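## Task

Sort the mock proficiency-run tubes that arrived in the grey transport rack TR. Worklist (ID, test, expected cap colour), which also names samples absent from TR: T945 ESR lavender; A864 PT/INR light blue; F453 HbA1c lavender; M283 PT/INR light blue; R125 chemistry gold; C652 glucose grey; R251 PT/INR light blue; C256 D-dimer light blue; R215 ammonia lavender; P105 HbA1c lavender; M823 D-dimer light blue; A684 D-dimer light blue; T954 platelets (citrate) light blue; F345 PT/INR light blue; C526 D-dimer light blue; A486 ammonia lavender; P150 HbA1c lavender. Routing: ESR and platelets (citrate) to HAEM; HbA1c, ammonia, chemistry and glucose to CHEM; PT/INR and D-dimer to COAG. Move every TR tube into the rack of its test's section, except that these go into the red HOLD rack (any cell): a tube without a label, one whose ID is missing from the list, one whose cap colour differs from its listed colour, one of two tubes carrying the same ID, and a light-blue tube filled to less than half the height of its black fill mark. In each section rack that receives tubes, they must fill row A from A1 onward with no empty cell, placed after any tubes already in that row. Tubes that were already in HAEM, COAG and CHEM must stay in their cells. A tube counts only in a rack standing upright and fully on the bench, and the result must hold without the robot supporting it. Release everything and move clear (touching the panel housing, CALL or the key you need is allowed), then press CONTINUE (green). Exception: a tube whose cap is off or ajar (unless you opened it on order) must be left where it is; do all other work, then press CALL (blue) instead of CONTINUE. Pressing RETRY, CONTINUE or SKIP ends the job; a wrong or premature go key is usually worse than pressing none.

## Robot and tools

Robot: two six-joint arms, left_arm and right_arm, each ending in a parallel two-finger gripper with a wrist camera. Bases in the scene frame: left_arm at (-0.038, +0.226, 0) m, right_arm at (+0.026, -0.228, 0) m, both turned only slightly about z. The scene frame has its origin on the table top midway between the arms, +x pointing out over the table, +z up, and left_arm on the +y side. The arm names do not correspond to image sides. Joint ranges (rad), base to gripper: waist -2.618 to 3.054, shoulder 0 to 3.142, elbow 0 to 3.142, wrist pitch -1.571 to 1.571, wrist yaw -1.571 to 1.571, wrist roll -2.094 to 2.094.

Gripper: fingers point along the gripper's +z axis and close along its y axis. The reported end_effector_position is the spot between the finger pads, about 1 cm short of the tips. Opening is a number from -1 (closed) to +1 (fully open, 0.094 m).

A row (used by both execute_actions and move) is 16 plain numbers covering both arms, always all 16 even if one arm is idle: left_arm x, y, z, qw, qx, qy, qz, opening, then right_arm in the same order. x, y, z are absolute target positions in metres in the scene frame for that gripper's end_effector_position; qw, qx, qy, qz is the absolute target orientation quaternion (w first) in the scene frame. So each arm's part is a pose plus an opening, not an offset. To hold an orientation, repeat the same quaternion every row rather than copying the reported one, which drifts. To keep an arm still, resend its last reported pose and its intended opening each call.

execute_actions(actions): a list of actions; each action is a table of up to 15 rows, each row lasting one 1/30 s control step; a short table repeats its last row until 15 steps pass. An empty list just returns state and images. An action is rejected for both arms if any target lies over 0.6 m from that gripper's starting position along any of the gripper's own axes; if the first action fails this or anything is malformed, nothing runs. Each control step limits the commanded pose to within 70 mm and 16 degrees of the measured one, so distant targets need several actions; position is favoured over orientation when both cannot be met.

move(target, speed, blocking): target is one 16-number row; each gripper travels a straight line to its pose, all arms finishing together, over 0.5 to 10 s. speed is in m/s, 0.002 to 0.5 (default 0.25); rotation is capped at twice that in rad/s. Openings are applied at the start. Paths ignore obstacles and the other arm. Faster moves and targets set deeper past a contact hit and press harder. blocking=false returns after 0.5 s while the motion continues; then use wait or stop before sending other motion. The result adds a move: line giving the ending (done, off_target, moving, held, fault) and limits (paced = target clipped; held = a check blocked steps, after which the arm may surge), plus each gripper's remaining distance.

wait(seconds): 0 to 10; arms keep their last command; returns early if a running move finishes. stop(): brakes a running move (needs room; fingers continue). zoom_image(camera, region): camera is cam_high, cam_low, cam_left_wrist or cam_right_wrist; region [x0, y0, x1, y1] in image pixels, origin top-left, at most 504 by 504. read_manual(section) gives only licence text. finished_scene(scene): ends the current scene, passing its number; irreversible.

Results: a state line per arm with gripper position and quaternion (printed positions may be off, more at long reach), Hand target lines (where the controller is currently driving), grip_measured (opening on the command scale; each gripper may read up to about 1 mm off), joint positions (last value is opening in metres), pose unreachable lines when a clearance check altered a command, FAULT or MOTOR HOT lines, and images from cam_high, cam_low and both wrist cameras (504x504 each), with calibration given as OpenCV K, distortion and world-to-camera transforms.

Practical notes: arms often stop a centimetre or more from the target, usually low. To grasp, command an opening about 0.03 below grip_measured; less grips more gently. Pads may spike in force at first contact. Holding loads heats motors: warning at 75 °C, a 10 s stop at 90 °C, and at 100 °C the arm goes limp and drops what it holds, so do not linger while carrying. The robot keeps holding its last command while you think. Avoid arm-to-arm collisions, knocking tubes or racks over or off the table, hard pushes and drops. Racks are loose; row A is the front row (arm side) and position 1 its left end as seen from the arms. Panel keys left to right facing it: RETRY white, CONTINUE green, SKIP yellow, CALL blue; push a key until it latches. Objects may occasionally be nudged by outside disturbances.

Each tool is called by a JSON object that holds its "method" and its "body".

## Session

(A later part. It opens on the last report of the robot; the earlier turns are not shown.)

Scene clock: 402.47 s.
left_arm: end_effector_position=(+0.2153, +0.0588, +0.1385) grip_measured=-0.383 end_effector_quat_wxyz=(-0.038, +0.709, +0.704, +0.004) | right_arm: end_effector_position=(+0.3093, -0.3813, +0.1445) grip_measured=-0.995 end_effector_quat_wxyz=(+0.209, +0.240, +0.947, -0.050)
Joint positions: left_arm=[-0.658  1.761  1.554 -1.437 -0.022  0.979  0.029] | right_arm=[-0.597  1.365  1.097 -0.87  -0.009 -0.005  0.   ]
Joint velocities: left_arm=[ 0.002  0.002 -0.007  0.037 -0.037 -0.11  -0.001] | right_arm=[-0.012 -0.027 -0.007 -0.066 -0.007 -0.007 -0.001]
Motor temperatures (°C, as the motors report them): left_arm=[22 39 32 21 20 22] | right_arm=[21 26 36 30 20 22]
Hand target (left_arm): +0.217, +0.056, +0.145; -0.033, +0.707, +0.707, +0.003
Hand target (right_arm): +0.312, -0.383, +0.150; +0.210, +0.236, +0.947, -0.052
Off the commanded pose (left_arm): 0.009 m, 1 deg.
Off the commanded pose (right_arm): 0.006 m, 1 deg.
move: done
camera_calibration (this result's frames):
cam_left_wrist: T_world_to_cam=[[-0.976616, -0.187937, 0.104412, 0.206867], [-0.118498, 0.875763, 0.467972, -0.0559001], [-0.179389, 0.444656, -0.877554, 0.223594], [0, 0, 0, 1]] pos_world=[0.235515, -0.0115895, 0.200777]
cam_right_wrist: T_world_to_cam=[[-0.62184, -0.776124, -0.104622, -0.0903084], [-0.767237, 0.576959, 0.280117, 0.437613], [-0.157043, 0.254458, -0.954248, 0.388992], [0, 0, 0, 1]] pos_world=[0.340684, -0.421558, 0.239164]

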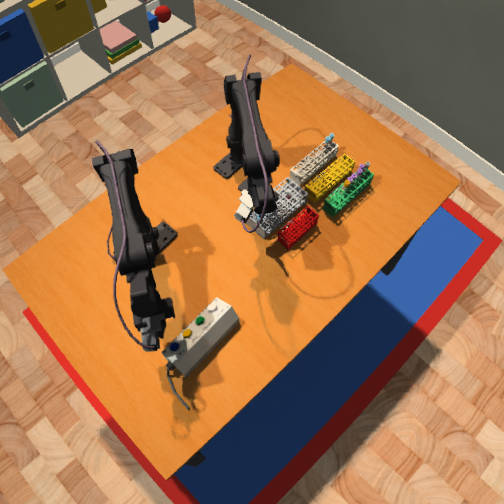

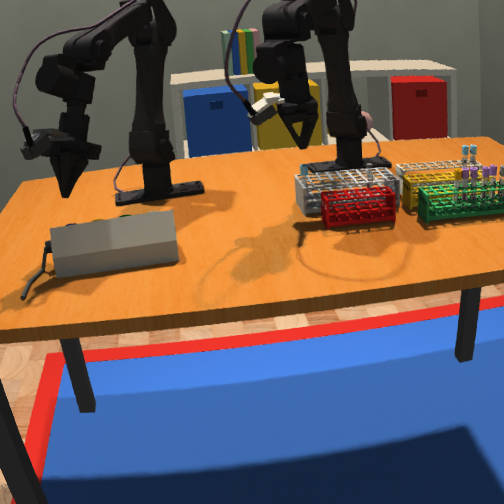

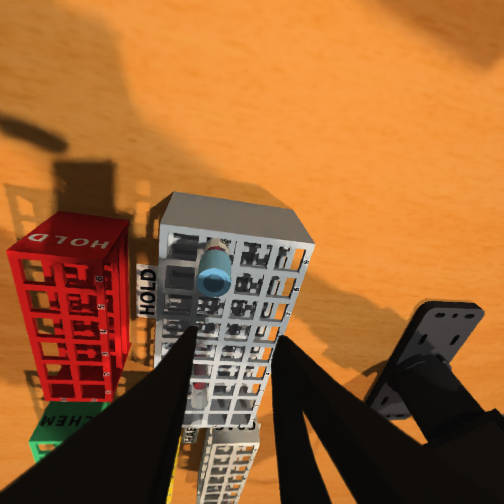

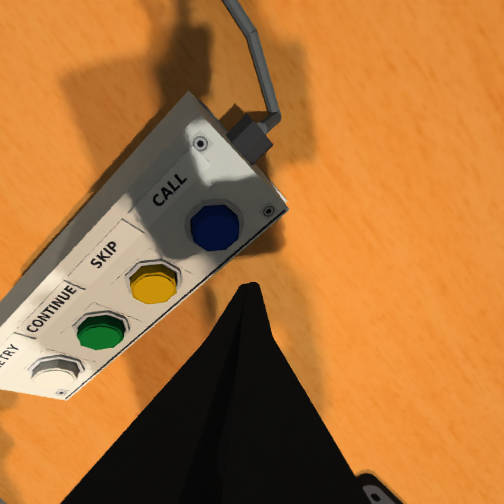

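{"method": "move", "body": {"target": [0.2271,0.0640,0.1155,-0.0277,0.7067,0.7067,0.0197,-0.38,0.312,-0.383,0.15,0.21,0.2362,0.9473,-0.0523,-1], "speed": 0.07}}

Scene clock: 428.90 s.
left_arm: end_effector_position=(+0.2228, +0.0611, +0.1181) grip_measured=-0.383 end_effector_quat_wxyz=(-0.030, +0.708, +0.705, +0.016) | right_arm: end_effector_position=(+0.3093, -0.3813, +0.1445) grip_measured=-0.995 end_effector_quat_wxyz=(+0.209, +0.240, +0.947, -0.050)
Joint positions: left_arm=[-0.65   1.761  1.474 -1.336 -0.043  0.982  0.029] | right_arm=[-0.597  1.365  1.097 -0.87  -0.009 -0.005  0.   ]
Joint velocities: left_arm=[ 0.012 -0.007  0.012 -0.007  0.066 -0.022 -0.   ] | right_arm=[-0.007 -0.002 -0.007 -0.051 -0.007  0.007 -0.001]
Motor temperatures (°C, as the motors report them): left_arm=[22 36 34 20 20 22] | right_arm=[21 26 37 30 20 22]
Hand target (left_arm): +0.227, +0.064, +0.116; -0.028, +0.707, +0.707, +0.020
Hand target (right_arm): +0.312, -0.383, +0.150; +0.210, +0.236, +0.947, -0.052
Off the commanded pose (left_arm): 0.006 m, 1 deg.
Off the commanded pose (right_arm): 0.006 m, 1 deg.
move: done
camera_calibration (this result's frames):
cam_left_wrist: T_world_to_cam=[[-0.978475, -0.192008, 0.0756326, 0.220826], [-0.13501, 0.872781, 0.469068, -0.0437494], [-0.156076, 0.44876, -0.879917, 0.200839], [0, 0, 0, 1]] pos_world=[0.241512, -0.00954438, 0.180541]
cam_right_wrist: T_world_to_cam=[[-0.62184, -0.776124, -0.104622, -0.0903084], [-0.767237, 0.576959, 0.280117, 0.437613], [-0.157043, 0.254458, -0.954248, 0.388992], [0, 0, 0, 1]] pos_world=[0.340684, -0.421558, 0.239164]

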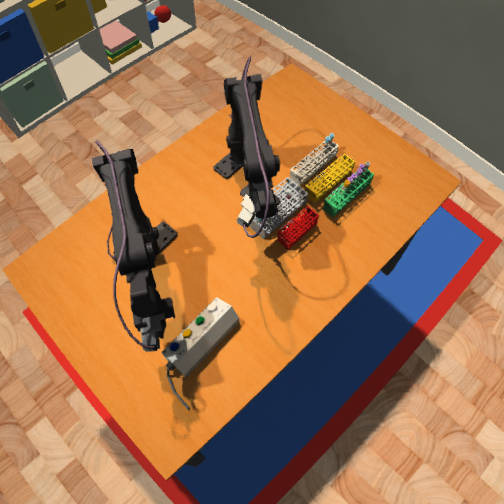

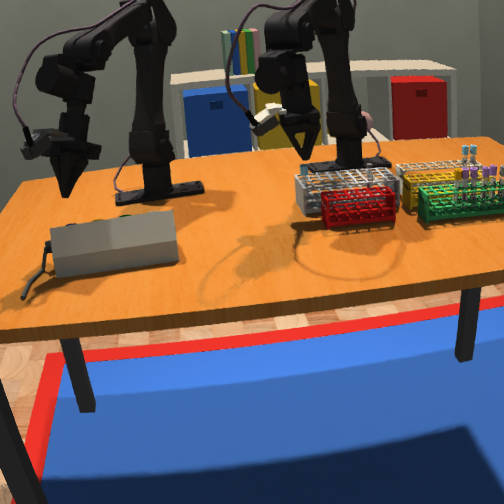

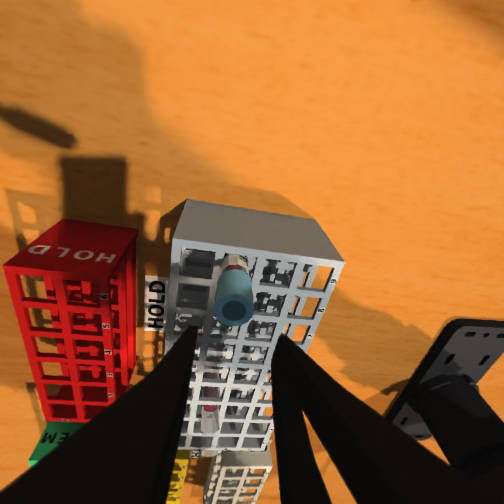

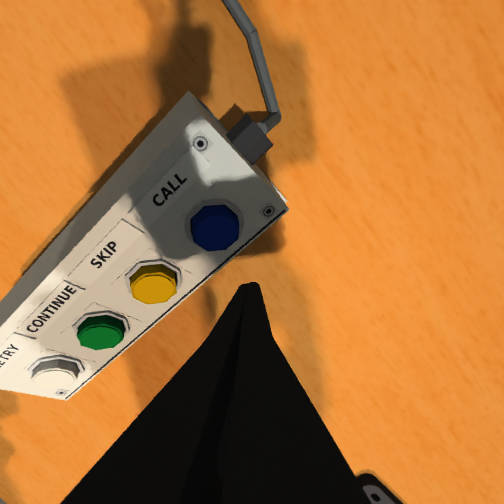

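{"method": "move", "body": {"target": [0.2239,0.0603,0.0836,-0.020,0.7068,0.7068,0.0184,-0.38,0.312,-0.383,0.15,0.21,0.2362,0.9473,-0.0523,-1], "speed": 0.06}}

{"method": "execute_actions", "body": {"actions": [[[0.2239,0.0603,0.0836,-0.020,0.7068,0.7068,0.0184,-0.42,0.312,-0.383,0.15,0.21,0.2362,0.9473,-0.0523,-1],[0.2239,0.0603,0.0836,-0.020,0.7068,0.7068,0.0184,-0.46,0.312,-0.383,0.15,0.21,0.2362,0.9473,-0.0523,-1],[0.2239,0.0603,0.0836,-0.020,0.7068,0.7068,0.0184,-0.50,0.312,-0.383,0.15,0.21,0.2362,0.9473,-0.0523,-1],[0.2239,0.0603,0.0836,-0.020,0.7068,0.7068,0.0184,-0.54,0.312,-0.383,0.15,0.21,0.2362,0.9473,-0.0523,-1],[0.2239,0.0603,0.0836,-0.020,0.7068,0.7068,0.0184,-0.57,0.312,-0.383,0.15,0.21,0.2362,0.9473,-0.0523,-1],[0.2239,0.0603,0.0836,-0.020,0.7068,0.7068,0.0184,-0.60,0.312,-0.383,0.15,0.21,0.2362,0.9473,-0.0523,-1],[0.2239,0.0603,0.0836,-0.020,0.7068,0.7068,0.0184,-0.62,0.312,-0.383,0.15,0.21,0.2362,0.9473,-0.0523,-1],[0.2239,0.0603,0.0836,-0.020,0.7068,0.7068,0.0184,-0.64,0.312,-0.383,0.15,0.21,0.2362,0.9473,-0.0523,-1],[0.2239,0.0603,0.0836,-0.020,0.7068,0.7068,0.0184,-0.655,0.312,-0.383,0.15,0.21,0.2362,0.9473,-0.0523,-1],[0.2239,0.0603,0.0836,-0.020,0.7068,0.7068,0.0184,-0.67,0.312,-0.383,0.15,0.21,0.2362,0.9473,-0.0523,-1],[0.2239,0.0603,0.0836,-0.020,0.7068,0.7068,0.0184,-0.685,0.312,-0.383,0.15,0.21,0.2362,0.9473,-0.0523,-1],[0.2239,0.0603,0.0836,-0.020,0.7068,0.7068,0.0184,-0.70,0.312,-0.383,0.15,0.21,0.2362,0.9473,-0.0523,-1],[0.2239,0.0603,0.0836,-0.020,0.7068,0.7068,0.0184,-0.715,0.312,-0.383,0.15,0.21,0.2362,0.9473,-0.0523,-1]]]}}

Scene clock: 454.63 s.
left_arm: end_effector_position=(+0.2223, +0.0615, +0.0857) grip_measured=-0.383 end_effector_quat_wxyz=(-0.024, +0.708, +0.705, +0.017) | right_arm: end_effector_position=(+0.3093, -0.3813, +0.1445) grip_measured=-0.995 end_effector_quat_wxyz=(+0.209, +0.240, +0.947, -0.050)
Joint positions: left_arm=[-0.65   1.761  1.345 -1.195 -0.043  0.982  0.029] | right_arm=[-0.597  1.365  1.097 -0.87  -0.009 -0.005  0.   ]
Joint velocities: left_arm=[-0.012  0.002 -0.012  0.007 -0.081  0.095  0.   ] | right_arm=[ 0.007 -0.012 -0.012 -0.007 -0.037  0.022 -0.   ]
Motor temperatures (°C, as the motors report them): left_arm=[22 35 32 20 20 22] | right_arm=[21 26 37 30 20 22]
Hand target (left_arm): +0.224, +0.060, +0.084; -0.020, +0.707, +0.707, +0.018
Hand target (right_arm): +0.312, -0.383, +0.150; +0.210, +0.236, +0.947, -0.052
Off the commanded pose (left_arm): 0.003 m, 1 deg.
Off the commanded pose (right_arm): 0.006 m, 1 deg.
move: done
camera_calibration (this result's frames):
cam_left_wrist: T_world_to_cam=[[-0.979269, -0.19115, 0.0670388, 0.223728], [-0.139384, 0.876003, 0.461727, -0.0274778], [-0.146985, 0.442811, -0.884485, 0.170806], [0, 0, 0, 1]] pos_world=[0.240366, -0.00879851, 0.148764]
cam_right_wrist: T_world_to_cam=[[-0.62184, -0.776124, -0.104622, -0.0903084], [-0.767237, 0.576959, 0.280117, 0.437613], [-0.157043, 0.254458, -0.954248, 0.388992], [0, 0, 0, 1]] pos_world=[0.340684, -0.421558, 0.239164]

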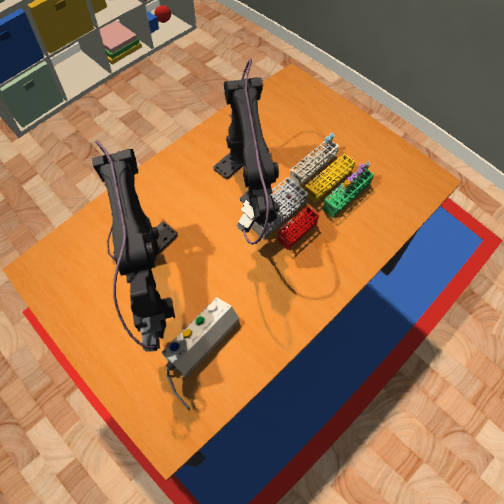

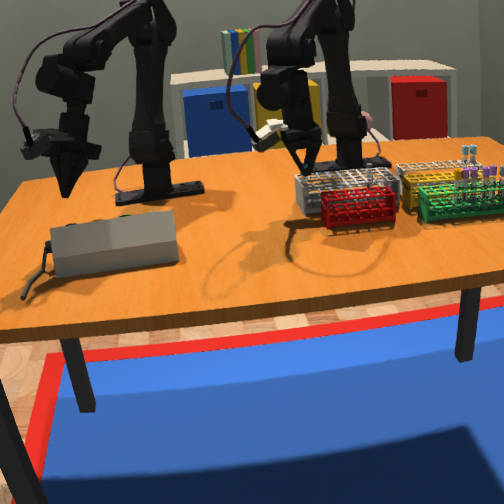

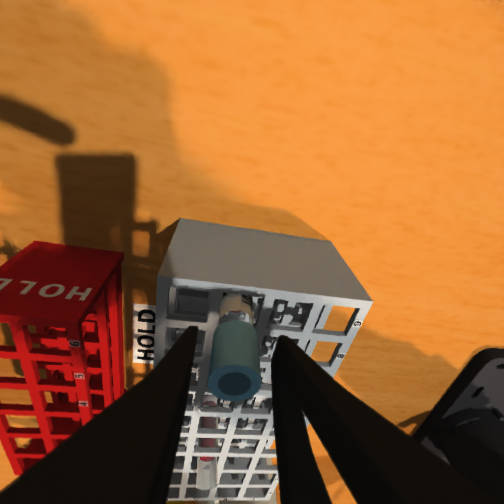

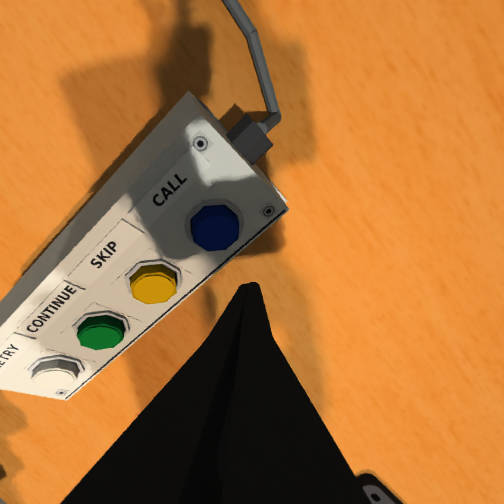

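Scene clock: 455.13 s.
left_arm: end_effector_position=(+0.2226, +0.0613, +0.0857) grip_measured=-0.697 end_effector_quat_wxyz=(-0.023, +0.708, +0.706, +0.017) | right_arm: end_effector_position=(+0.3093, -0.3813, +0.1445) grip_measured=-0.995 end_effector_quat_wxyz=(+0.209, +0.240, +0.947, -0.050)
Joint positions: left_arm=[-0.65   1.761  1.345 -1.194 -0.043  0.982  0.014] | right_arm=[-0.597  1.365  1.097 -0.87  -0.009 -0.005  0.   ]
Joint velocities: left_arm=[ 0.002  0.012 -0.007  0.051 -0.007 -0.051 -0.002] | right_arm=[-0.002  0.002 -0.007  0.007 -0.007  0.066  0.001]
Motor temperatures (°C, as the motors report them): left_arm=[22 35 32 20 20 22] | right_arm=[21 26 37 30 20 22]
Hand target (left_arm): +0.224, +0.060, +0.084; -0.020, +0.707, +0.707, +0.018
Hand target (right_arm): +0.312, -0.383, +0.150; +0.210, +0.236, +0.947, -0.052
Off the commanded pose (left_arm): 0.003 m, 0 deg.
Off the commanded pose (right_arm): 0.006 m, 1 deg.
camera_calibration (this result's frames):
cam_left_wrist: T_world_to_cam=[[-0.979332, -0.191107, 0.0662302, 0.22401], [-0.139822, 0.876297, 0.461035, -0.0271621], [-0.146144, 0.442246, -0.884907, 0.170784], [0, 0, 0, 1]] pos_world=[0.240542, -0.00891659, 0.148814]
cam_right_wrist: T_world_to_cam=[[-0.62184, -0.776124, -0.104622, -0.0903084], [-0.767237, 0.576959, 0.280117, 0.437613], [-0.157043, 0.254458, -0.954248, 0.388992], [0, 0, 0, 1]] pos_world=[0.340684, -0.421558, 0.239164]

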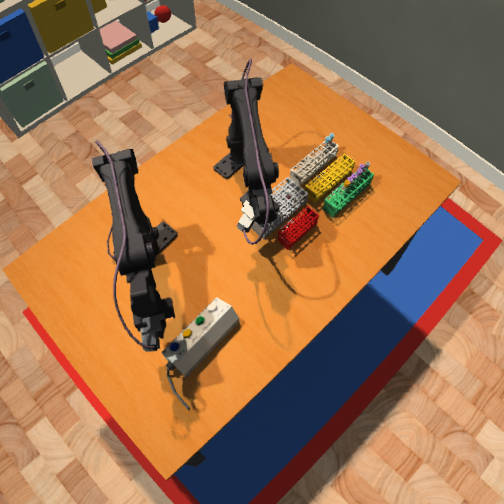

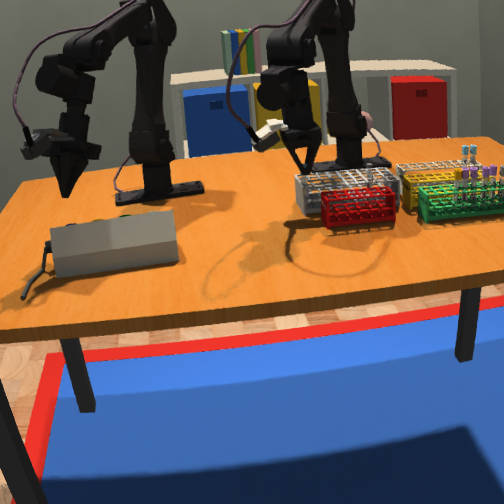

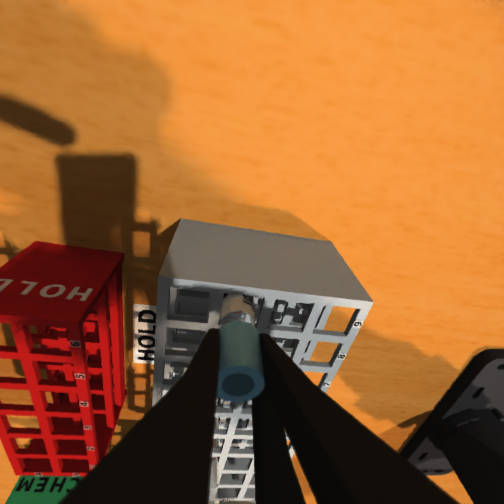

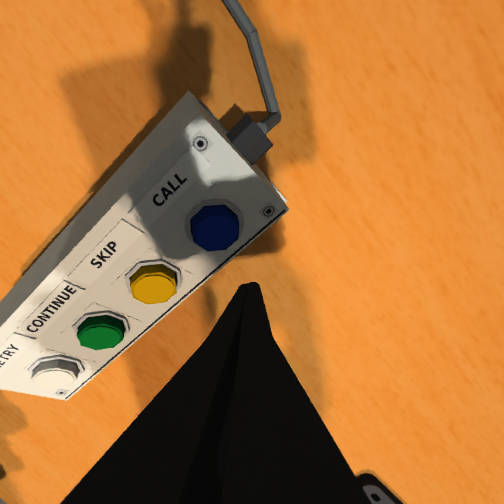

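{"method": "move", "body": {"target": [0.2235,0.0605,0.168,-0.020,0.7068,0.7068,0.0184,-0.72,0.312,-0.383,0.15,0.21,0.2362,0.9473,-0.0523,-1], "speed": 0.07}}

{"method": "zoom_image", "body": {"camera": "cam_left_wrist", "region": [195, 230, 285, 340]}}

{"method": "zoom_image", "body": {"camera": "cam_low", "region": [275, 115, 335, 180]}}

Scene clock: 462.90 s.
left_arm: end_effector_position=(+0.2228, +0.0612, +0.1595) grip_measured=-0.700 end_effector_quat_wxyz=(-0.027, +0.708, +0.705, +0.016) | right_arm: end_effector_position=(+0.3093, -0.3813, +0.1445) grip_measured=-0.995 end_effector_quat_wxyz=(+0.209, +0.240, +0.947, -0.050)
Joint positions: left_arm=[-0.65   1.761  1.639 -1.495 -0.043  0.982  0.014] | right_arm=[-0.597  1.365  1.097 -0.87  -0.009 -0.005  0.   ]
Joint velocities: left_arm=[-0.017  0.007  0.002 -0.007  0.037  0.007  0.001] | right_arm=[ 0.002  0.017  0.007  0.007  0.007  0.022 -0.001]
Motor temperatures (°C, as the motors report them): left_arm=[22 36 32 20 20 22] | right_arm=[21 26 37 30 20 22]
Hand target (left_arm): +0.224, +0.060, +0.168; -0.020, +0.707, +0.707, +0.018
Hand target (right_arm): +0.312, -0.383, +0.150; +0.210, +0.236, +0.947, -0.052
Off the commanded pose (left_arm): 0.009 m, 1 deg.
Off the commanded pose (right_arm): 0.006 m, 1 deg.
move: done
camera_calibration (this result's frames):
cam_left_wrist: T_world_to_cam=[[-0.978896, -0.1914, 0.0716192, 0.218354], [-0.136887, 0.874327, 0.465634, -0.0623395], [-0.151741, 0.446003, -0.882075, 0.236815], [0, 0, 0, 1]] pos_world=[0.241147, -0.00932241, 0.222278]
cam_right_wrist: T_world_to_cam=[[-0.62184, -0.776124, -0.104622, -0.0903084], [-0.767237, 0.576959, 0.280117, 0.437613], [-0.157043, 0.254458, -0.954248, 0.388992], [0, 0, 0, 1]] pos_world=[0.340684, -0.421558, 0.239164]

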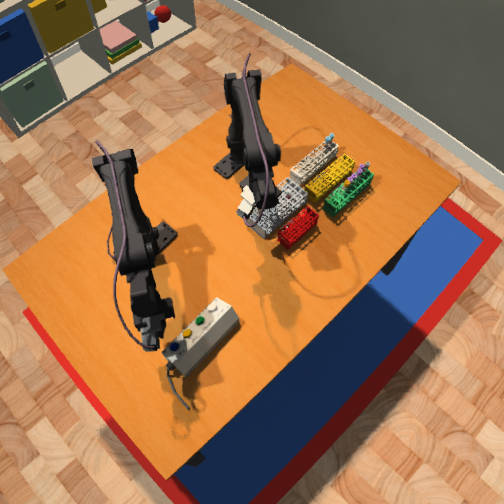

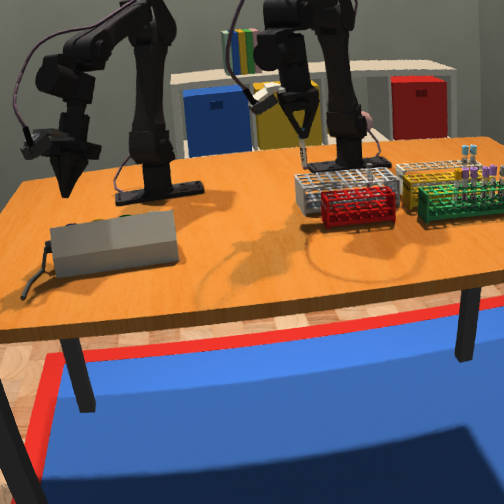

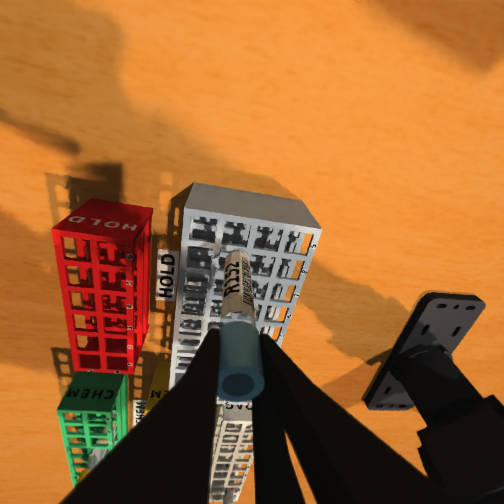

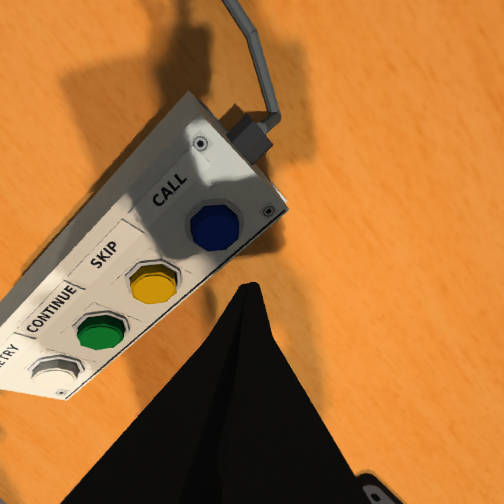

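Region (195, 230, 285, 340) of cam_left_wrist's 504x504 image, scaled by 4.582, with more detail than that image has; it fills the left 412 columns of this view, and the rest is white.

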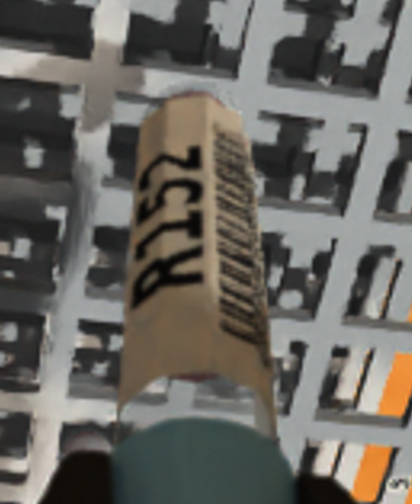

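Region (275, 115, 335, 180) of cam_low's 504x504 image, scaled by 7.754, with more detail than that image has; it fills the left 465 columns of this view, and the rest is white.

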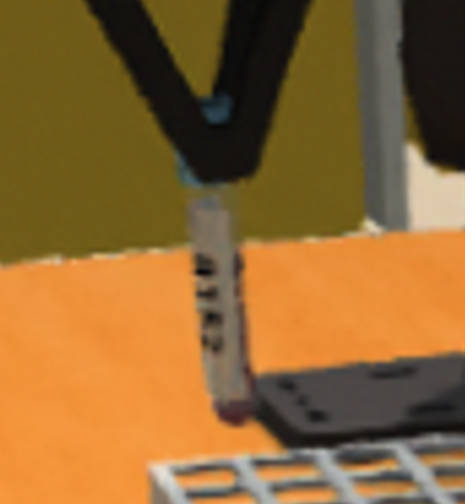

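{"method": "zoom_image", "body": {"camera": "cam_left_wrist", "region": [40, 190, 180, 380]}}

Region (40, 190, 180, 380) of cam_left_wrist's 504x504 image, scaled by 2.653, with more detail than that image has; it fills the left 371 columns of this view, and the rest is white.

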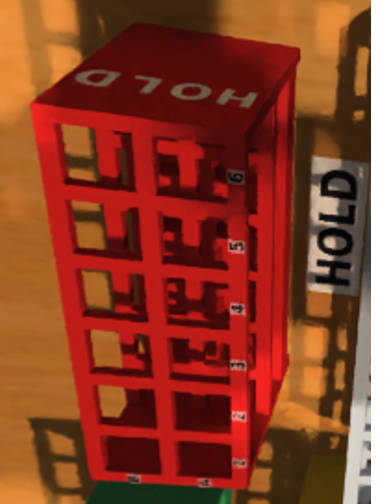

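{"method": "move", "body": {"target": [0.3131,0.1092,0.1468,0.0016,0.7071,0.7071,0.0081,-0.72,0.312,-0.383,0.15,0.21,0.2362,0.9473,-0.0523,-1], "speed": 0.12}}

{"method": "zoom_image", "body": {"camera": "cam_left_wrist", "region": [170, 170, 310, 340]}}

Scene clock: 491.40 s.
left_arm: end_effector_position=(+0.3062, +0.1116, +0.1419) grip_measured=-0.700 end_effector_quat_wxyz=(-0.014, +0.706, +0.708, +0.010) | right_arm: end_effector_position=(+0.3093, -0.3813, +0.1445) grip_measured=-0.995 end_effector_quat_wxyz=(+0.209, +0.240, +0.947, -0.050)
Joint positions: left_arm=[-0.397  1.945  1.807 -1.451 -0.03   1.23   0.014] | right_arm=[-0.597  1.365  1.097 -0.87  -0.009 -0.005  0.   ]
Joint velocities: left_arm=[ 0.012  0.002  0.002  0.081  0.051 -0.066 -0.   ] | right_arm=[ 0.012 -0.002  0.007  0.022  0.022 -0.051  0.   ]
Motor temperatures (°C, as the motors report them): left_arm=[22 36 35 20 20 22] | right_arm=[21 26 37 29 20 22]
Hand target (left_arm): +0.314, +0.109, +0.147; +0.003, +0.707, +0.707, +0.010
Hand target (right_arm): +0.312, -0.383, +0.150; +0.210, +0.236, +0.947, -0.052
Off the commanded pose (left_arm): 0.009 m, 2 deg.
Off the commanded pose (right_arm): 0.006 m, 1 deg.
move: done
camera_calibration (this result's frames):
cam_left_wrist: T_world_to_cam=[[-0.978341, -0.195359, 0.0684415, 0.311652], [-0.146138, 0.886008, 0.440038, -0.0816819], [-0.146605, 0.420505, -0.895367, 0.214561], [0, 0, 0, 1]] pos_world=[0.324421, 0.0430312, 0.206724]
cam_right_wrist: T_world_to_cam=[[-0.62184, -0.776124, -0.104622, -0.0903084], [-0.767237, 0.576959, 0.280117, 0.437613], [-0.157043, 0.254458, -0.954248, 0.388992], [0, 0, 0, 1]] pos_world=[0.340684, -0.421558, 0.239164]

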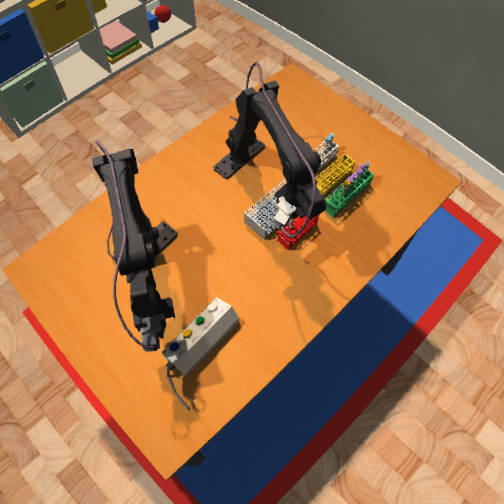

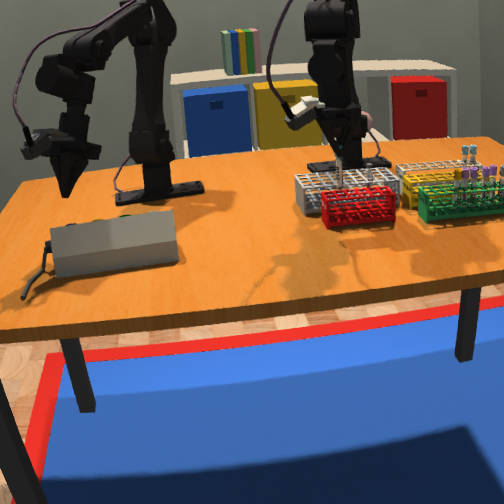

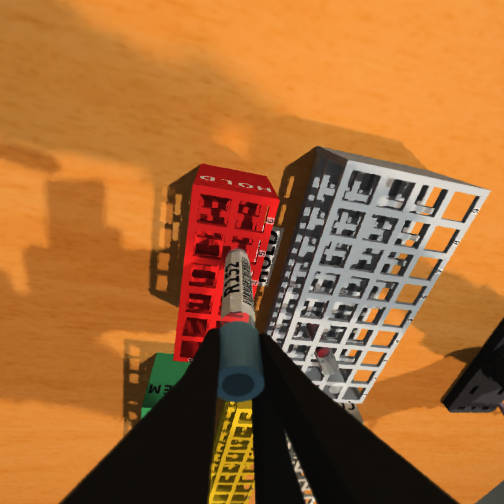

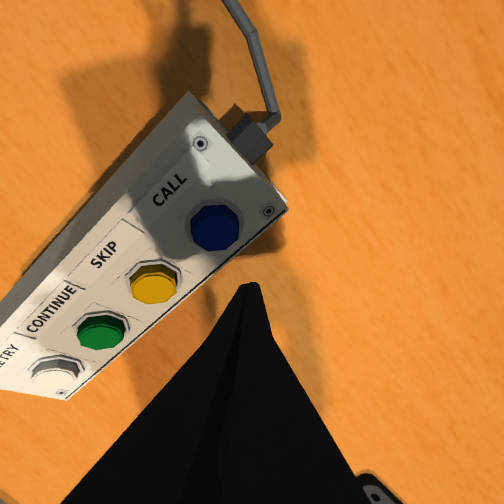

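Region (170, 170, 310, 340) of cam_left_wrist's 504x504 image, scaled by 2.965, with more detail than that image has; it fills the left 415 columns of this view, and the rest is white.

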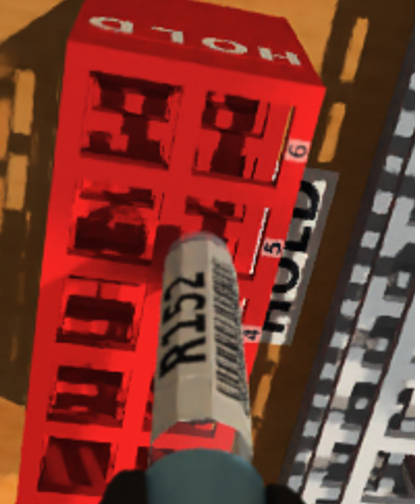

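{"method": "move", "body": {"target": [0.2969,0.1146,0.142,-0.0326,0.7067,0.7067,0.0009,-0.72,0.312,-0.383,0.15,0.21,0.2362,0.9473,-0.0523,-1], "speed": 0.04}}

{"method": "zoom_image", "body": {"camera": "cam_left_wrist", "region": [170, 170, 310, 340]}}

Scene clock: 506.30 s.
left_arm: end_effector_position=(+0.3012, +0.1132, +0.1420) grip_measured=-0.700 end_effector_quat_wxyz=(-0.024, +0.707, +0.707, +0.005) | right_arm: end_effector_position=(+0.3093, -0.3813, +0.1445) grip_measured=-0.995 end_effector_quat_wxyz=(+0.209, +0.240, +0.947, -0.050)
Joint positions: left_arm=[-0.397  1.945  1.807 -1.472 -0.029  1.233  0.014] | right_arm=[-0.597  1.365  1.097 -0.87  -0.009 -0.005  0.   ]
Joint velocities: left_arm=[ 0.002  0.002 -0.002  0.037 -0.007  0.022 -0.   ] | right_arm=[-0.002  0.012 -0.007 -0.037  0.037  0.037 -0.   ]
Motor temperatures (°C, as the motors report them): left_arm=[22 37 35 20 20 22] | right_arm=[21 26 37 29 20 22]
Hand target (left_arm): +0.297, +0.115, +0.142; -0.033, +0.707, +0.707, +0.001
Hand target (right_arm): +0.312, -0.383, +0.150; +0.210, +0.236, +0.947, -0.052
Off the commanded pose (left_arm): 0.005 m, 1 deg.
Off the commanded pose (right_arm): 0.006 m, 1 deg.
move: done
camera_calibration (this result's frames):
cam_left_wrist: T_world_to_cam=[[-0.977217, -0.193625, 0.0869217, 0.30394], [-0.135191, 0.883574, 0.448353, -0.0880922], [-0.163614, 0.426388, -0.88962, 0.216933], [0, 0, 0, 1]] pos_world=[0.320599, 0.044189, 0.206065]
cam_right_wrist: T_world_to_cam=[[-0.62184, -0.776124, -0.104622, -0.0903084], [-0.767237, 0.576959, 0.280117, 0.437613], [-0.157043, 0.254458, -0.954248, 0.388992], [0, 0, 0, 1]] pos_world=[0.340684, -0.421558, 0.239164]

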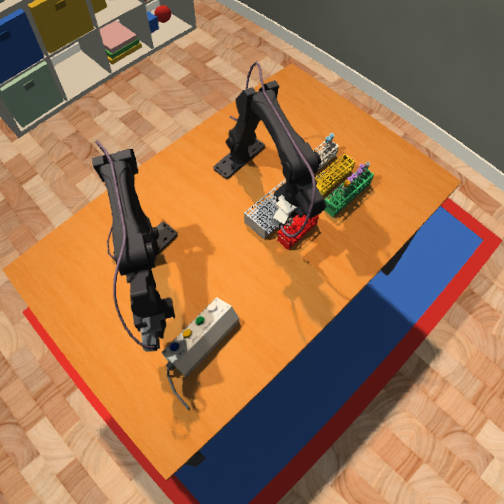

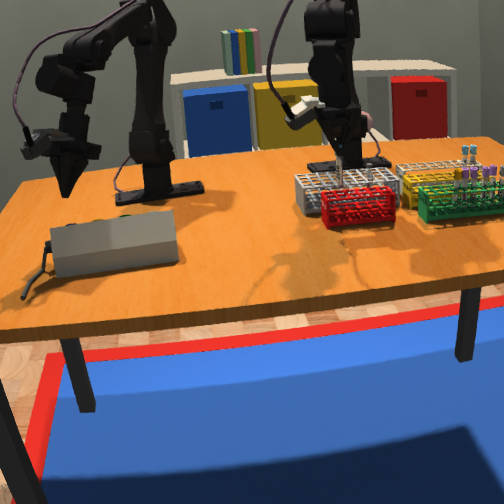

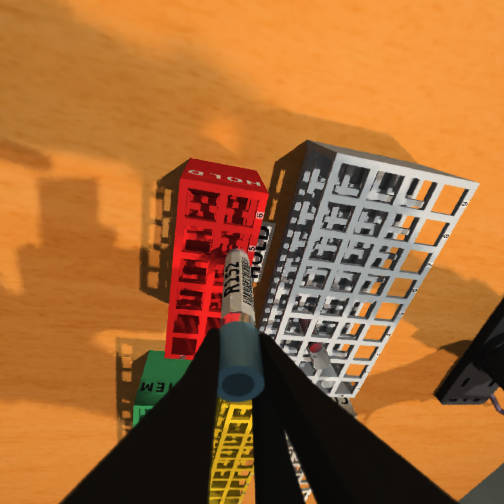

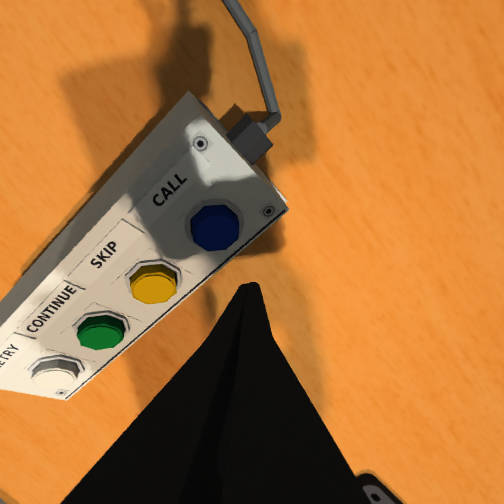

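Region (170, 170, 310, 340) of cam_left_wrist's 504x504 image, scaled by 2.965, with more detail than that image has; it fills the left 415 columns of this view, and the rest is white.

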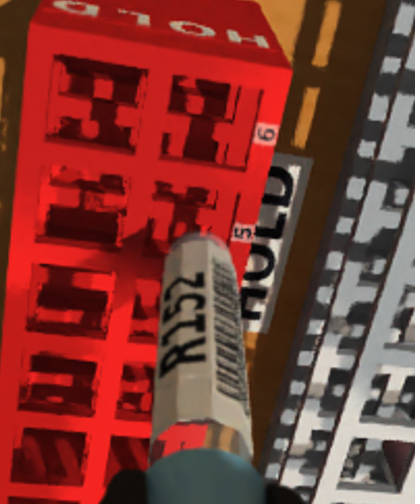

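{"method": "move", "body": {"target": [0.3045,0.1115,0.1250,-0.020,0.7069,0.7069,0.007,-0.72,0.312,-0.383,0.15,0.21,0.2362,0.9473,-0.0523,-1], "speed": 0.03}}

{"method": "zoom_image", "body": {"camera": "cam_left_wrist", "region": [170, 170, 310, 340]}}

Scene clock: 528.90 s.
left_arm: end_effector_position=(+0.3027, +0.1127, +0.1274) grip_measured=-0.700 end_effector_quat_wxyz=(-0.023, +0.707, +0.707, +0.005) | right_arm: end_effector_position=(+0.3093, -0.3813, +0.1445) grip_measured=-0.995 end_effector_quat_wxyz=(+0.209, +0.240, +0.947, -0.050)
Joint positions: left_arm=[-0.397  1.945  1.749 -1.412 -0.029  1.233  0.014] | right_arm=[-0.597  1.365  1.097 -0.87  -0.009 -0.005  0.   ]
Joint velocities: left_arm=[-0.002  0.002 -0.002  0.051  0.051  0.066  0.   ] | right_arm=[-0.017  0.002 -0.007  0.037 -0.022 -0.081 -0.002]
Motor temperatures (°C, as the motors report them): left_arm=[22 38 33 20 20 22] | right_arm=[21 26 37 29 20 22]
Hand target (left_arm): +0.304, +0.112, +0.125; -0.020, +0.707, +0.707, +0.007
Hand target (right_arm): +0.312, -0.383, +0.150; +0.210, +0.236, +0.947, -0.052
Off the commanded pose (left_arm): 0.003 m, 0 deg.
Off the commanded pose (right_arm): 0.006 m, 1 deg.
move: done
camera_calibration (this result's frames):
cam_left_wrist: T_world_to_cam=[[-0.977372, -0.193571, 0.0852855, 0.306787], [-0.135997, 0.883857, 0.447551, -0.0805794], [-0.162013, 0.425825, -0.890183, 0.20405], [0, 0, 0, 1]] pos_world=[0.321946, 0.043716, 0.191541]
cam_right_wrist: T_world_to_cam=[[-0.62184, -0.776124, -0.104622, -0.0903084], [-0.767237, 0.576959, 0.280117, 0.437613], [-0.157043, 0.254458, -0.954248, 0.388992], [0, 0, 0, 1]] pos_world=[0.340684, -0.421558, 0.239164]

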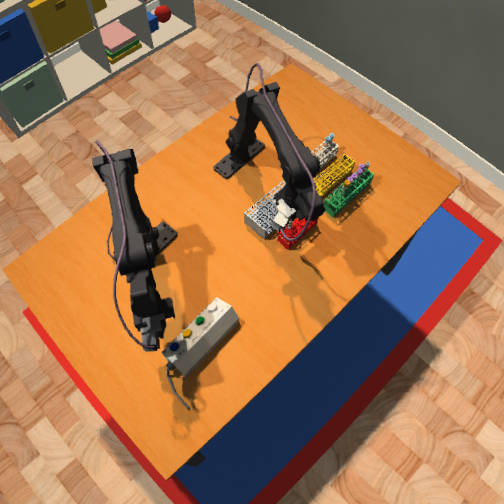

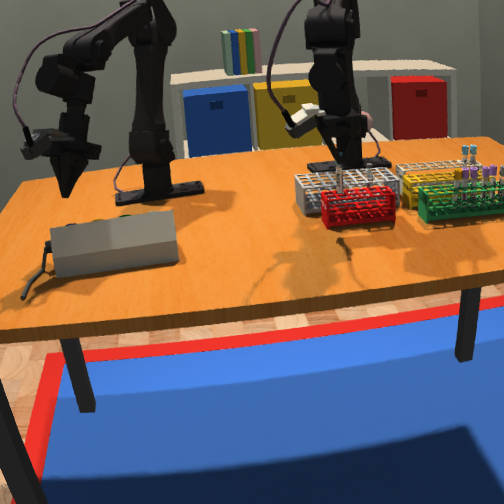

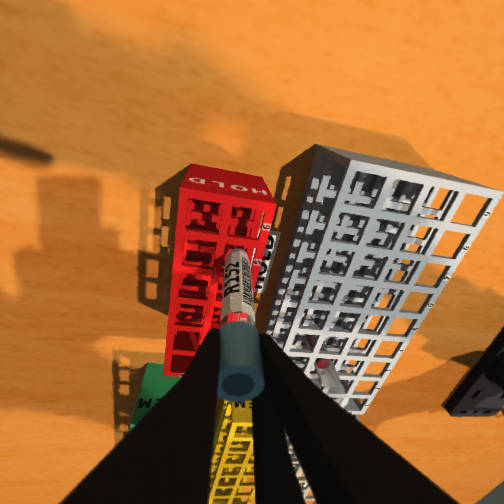

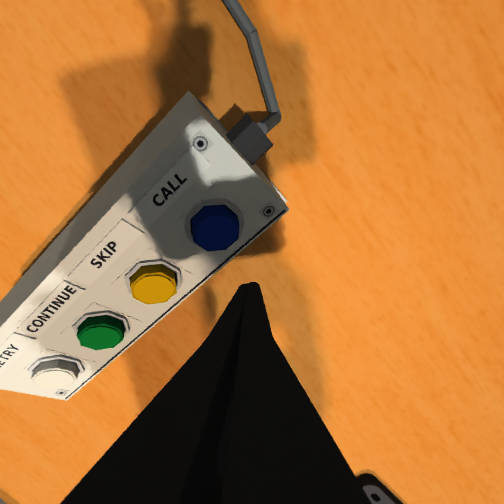

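Region (170, 170, 310, 340) of cam_left_wrist's 504x504 image, scaled by 2.965, with more detail than that image has; it fills the left 415 columns of this view, and the rest is white.

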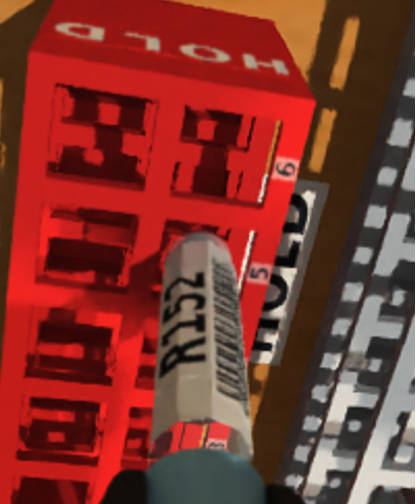

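{"method": "move", "body": {"target": [0.3022,0.1125,0.0853,-0.0214,0.7069,0.7069,0.0063,-0.72,0.332,-0.368,0.122,0.21,0.2362,0.9473,-0.0523,-1], "speed": 0.035}}

Scene clock: 543.50 s.
left_arm: end_effector_position=(+0.3006, +0.1135, +0.0876) grip_measured=-0.700 end_effector_quat_wxyz=(-0.024, +0.707, +0.707, +0.004) | right_arm: end_effector_position=(+0.3345, -0.3692, +0.1306) grip_measured=-0.995 end_effector_quat_wxyz=(+0.221, +0.234, +0.945, -0.050)
Joint positions: left_arm=[-0.397  1.945  1.591 -1.257 -0.029  1.233  0.014] | right_arm=[-0.515  1.416  1.073 -0.772  0.019  0.059  0.   ]
Joint velocities: left_arm=[ 0.007 -0.022  0.002  0.022 -0.007 -0.066  0.   ] | right_arm=[ 0.007  0.012  0.027 -0.007  0.007  0.095  0.001]
Motor temperatures (°C, as the motors report them): left_arm=[22 38 32 20 20 22] | right_arm=[21 26 37 29 20 22]
Hand target (left_arm): +0.302, +0.113, +0.085; -0.021, +0.707, +0.707, +0.006
Hand target (right_arm): +0.332, -0.368, +0.122; +0.210, +0.236, +0.947, -0.052
Off the commanded pose (left_arm): 0.003 m, 0 deg.
Off the commanded pose (right_arm): 0.009 m, 1 deg.
move: done
camera_calibration (this result's frames):
cam_left_wrist: T_world_to_cam=[[-0.977091, -0.193669, 0.0882305, 0.30794], [-0.134545, 0.883347, 0.448994, -0.0641965], [-0.164895, 0.426838, -0.889168, 0.168598], [0, 0, 0, 1]] pos_world=[0.320049, 0.0443825, 0.151566]
cam_right_wrist: T_world_to_cam=[[-0.609784, -0.784707, -0.111345, -0.0730055], [-0.780324, 0.569812, 0.257699, 0.458517], [-0.138773, 0.244026, -0.959788, 0.367383], [0, 0, 0, 1]] pos_world=[0.364257, -0.408208, 0.226322]

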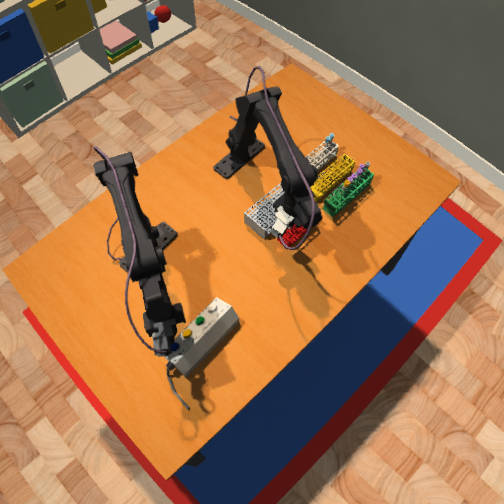

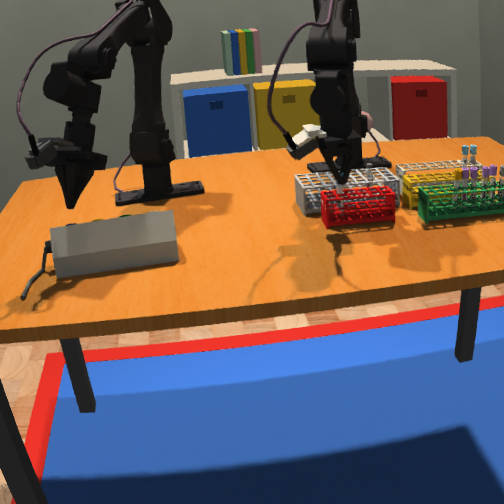

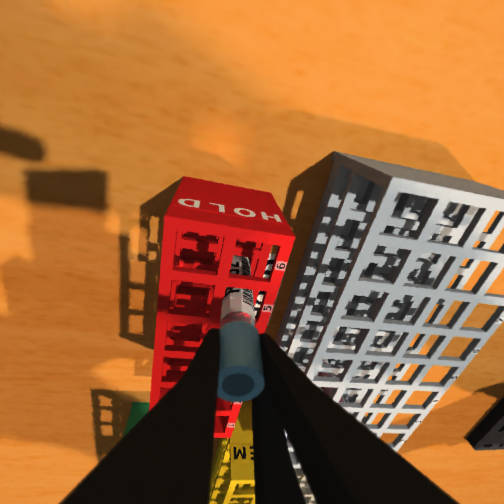

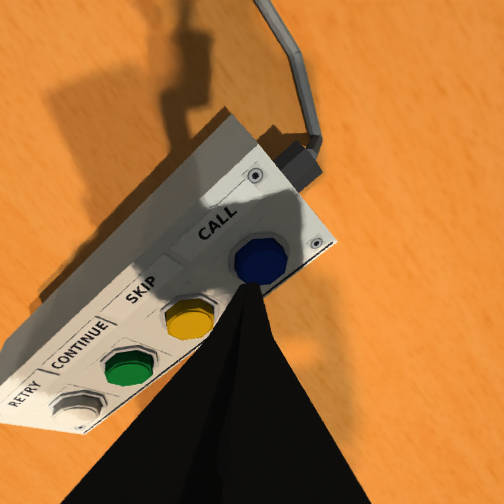

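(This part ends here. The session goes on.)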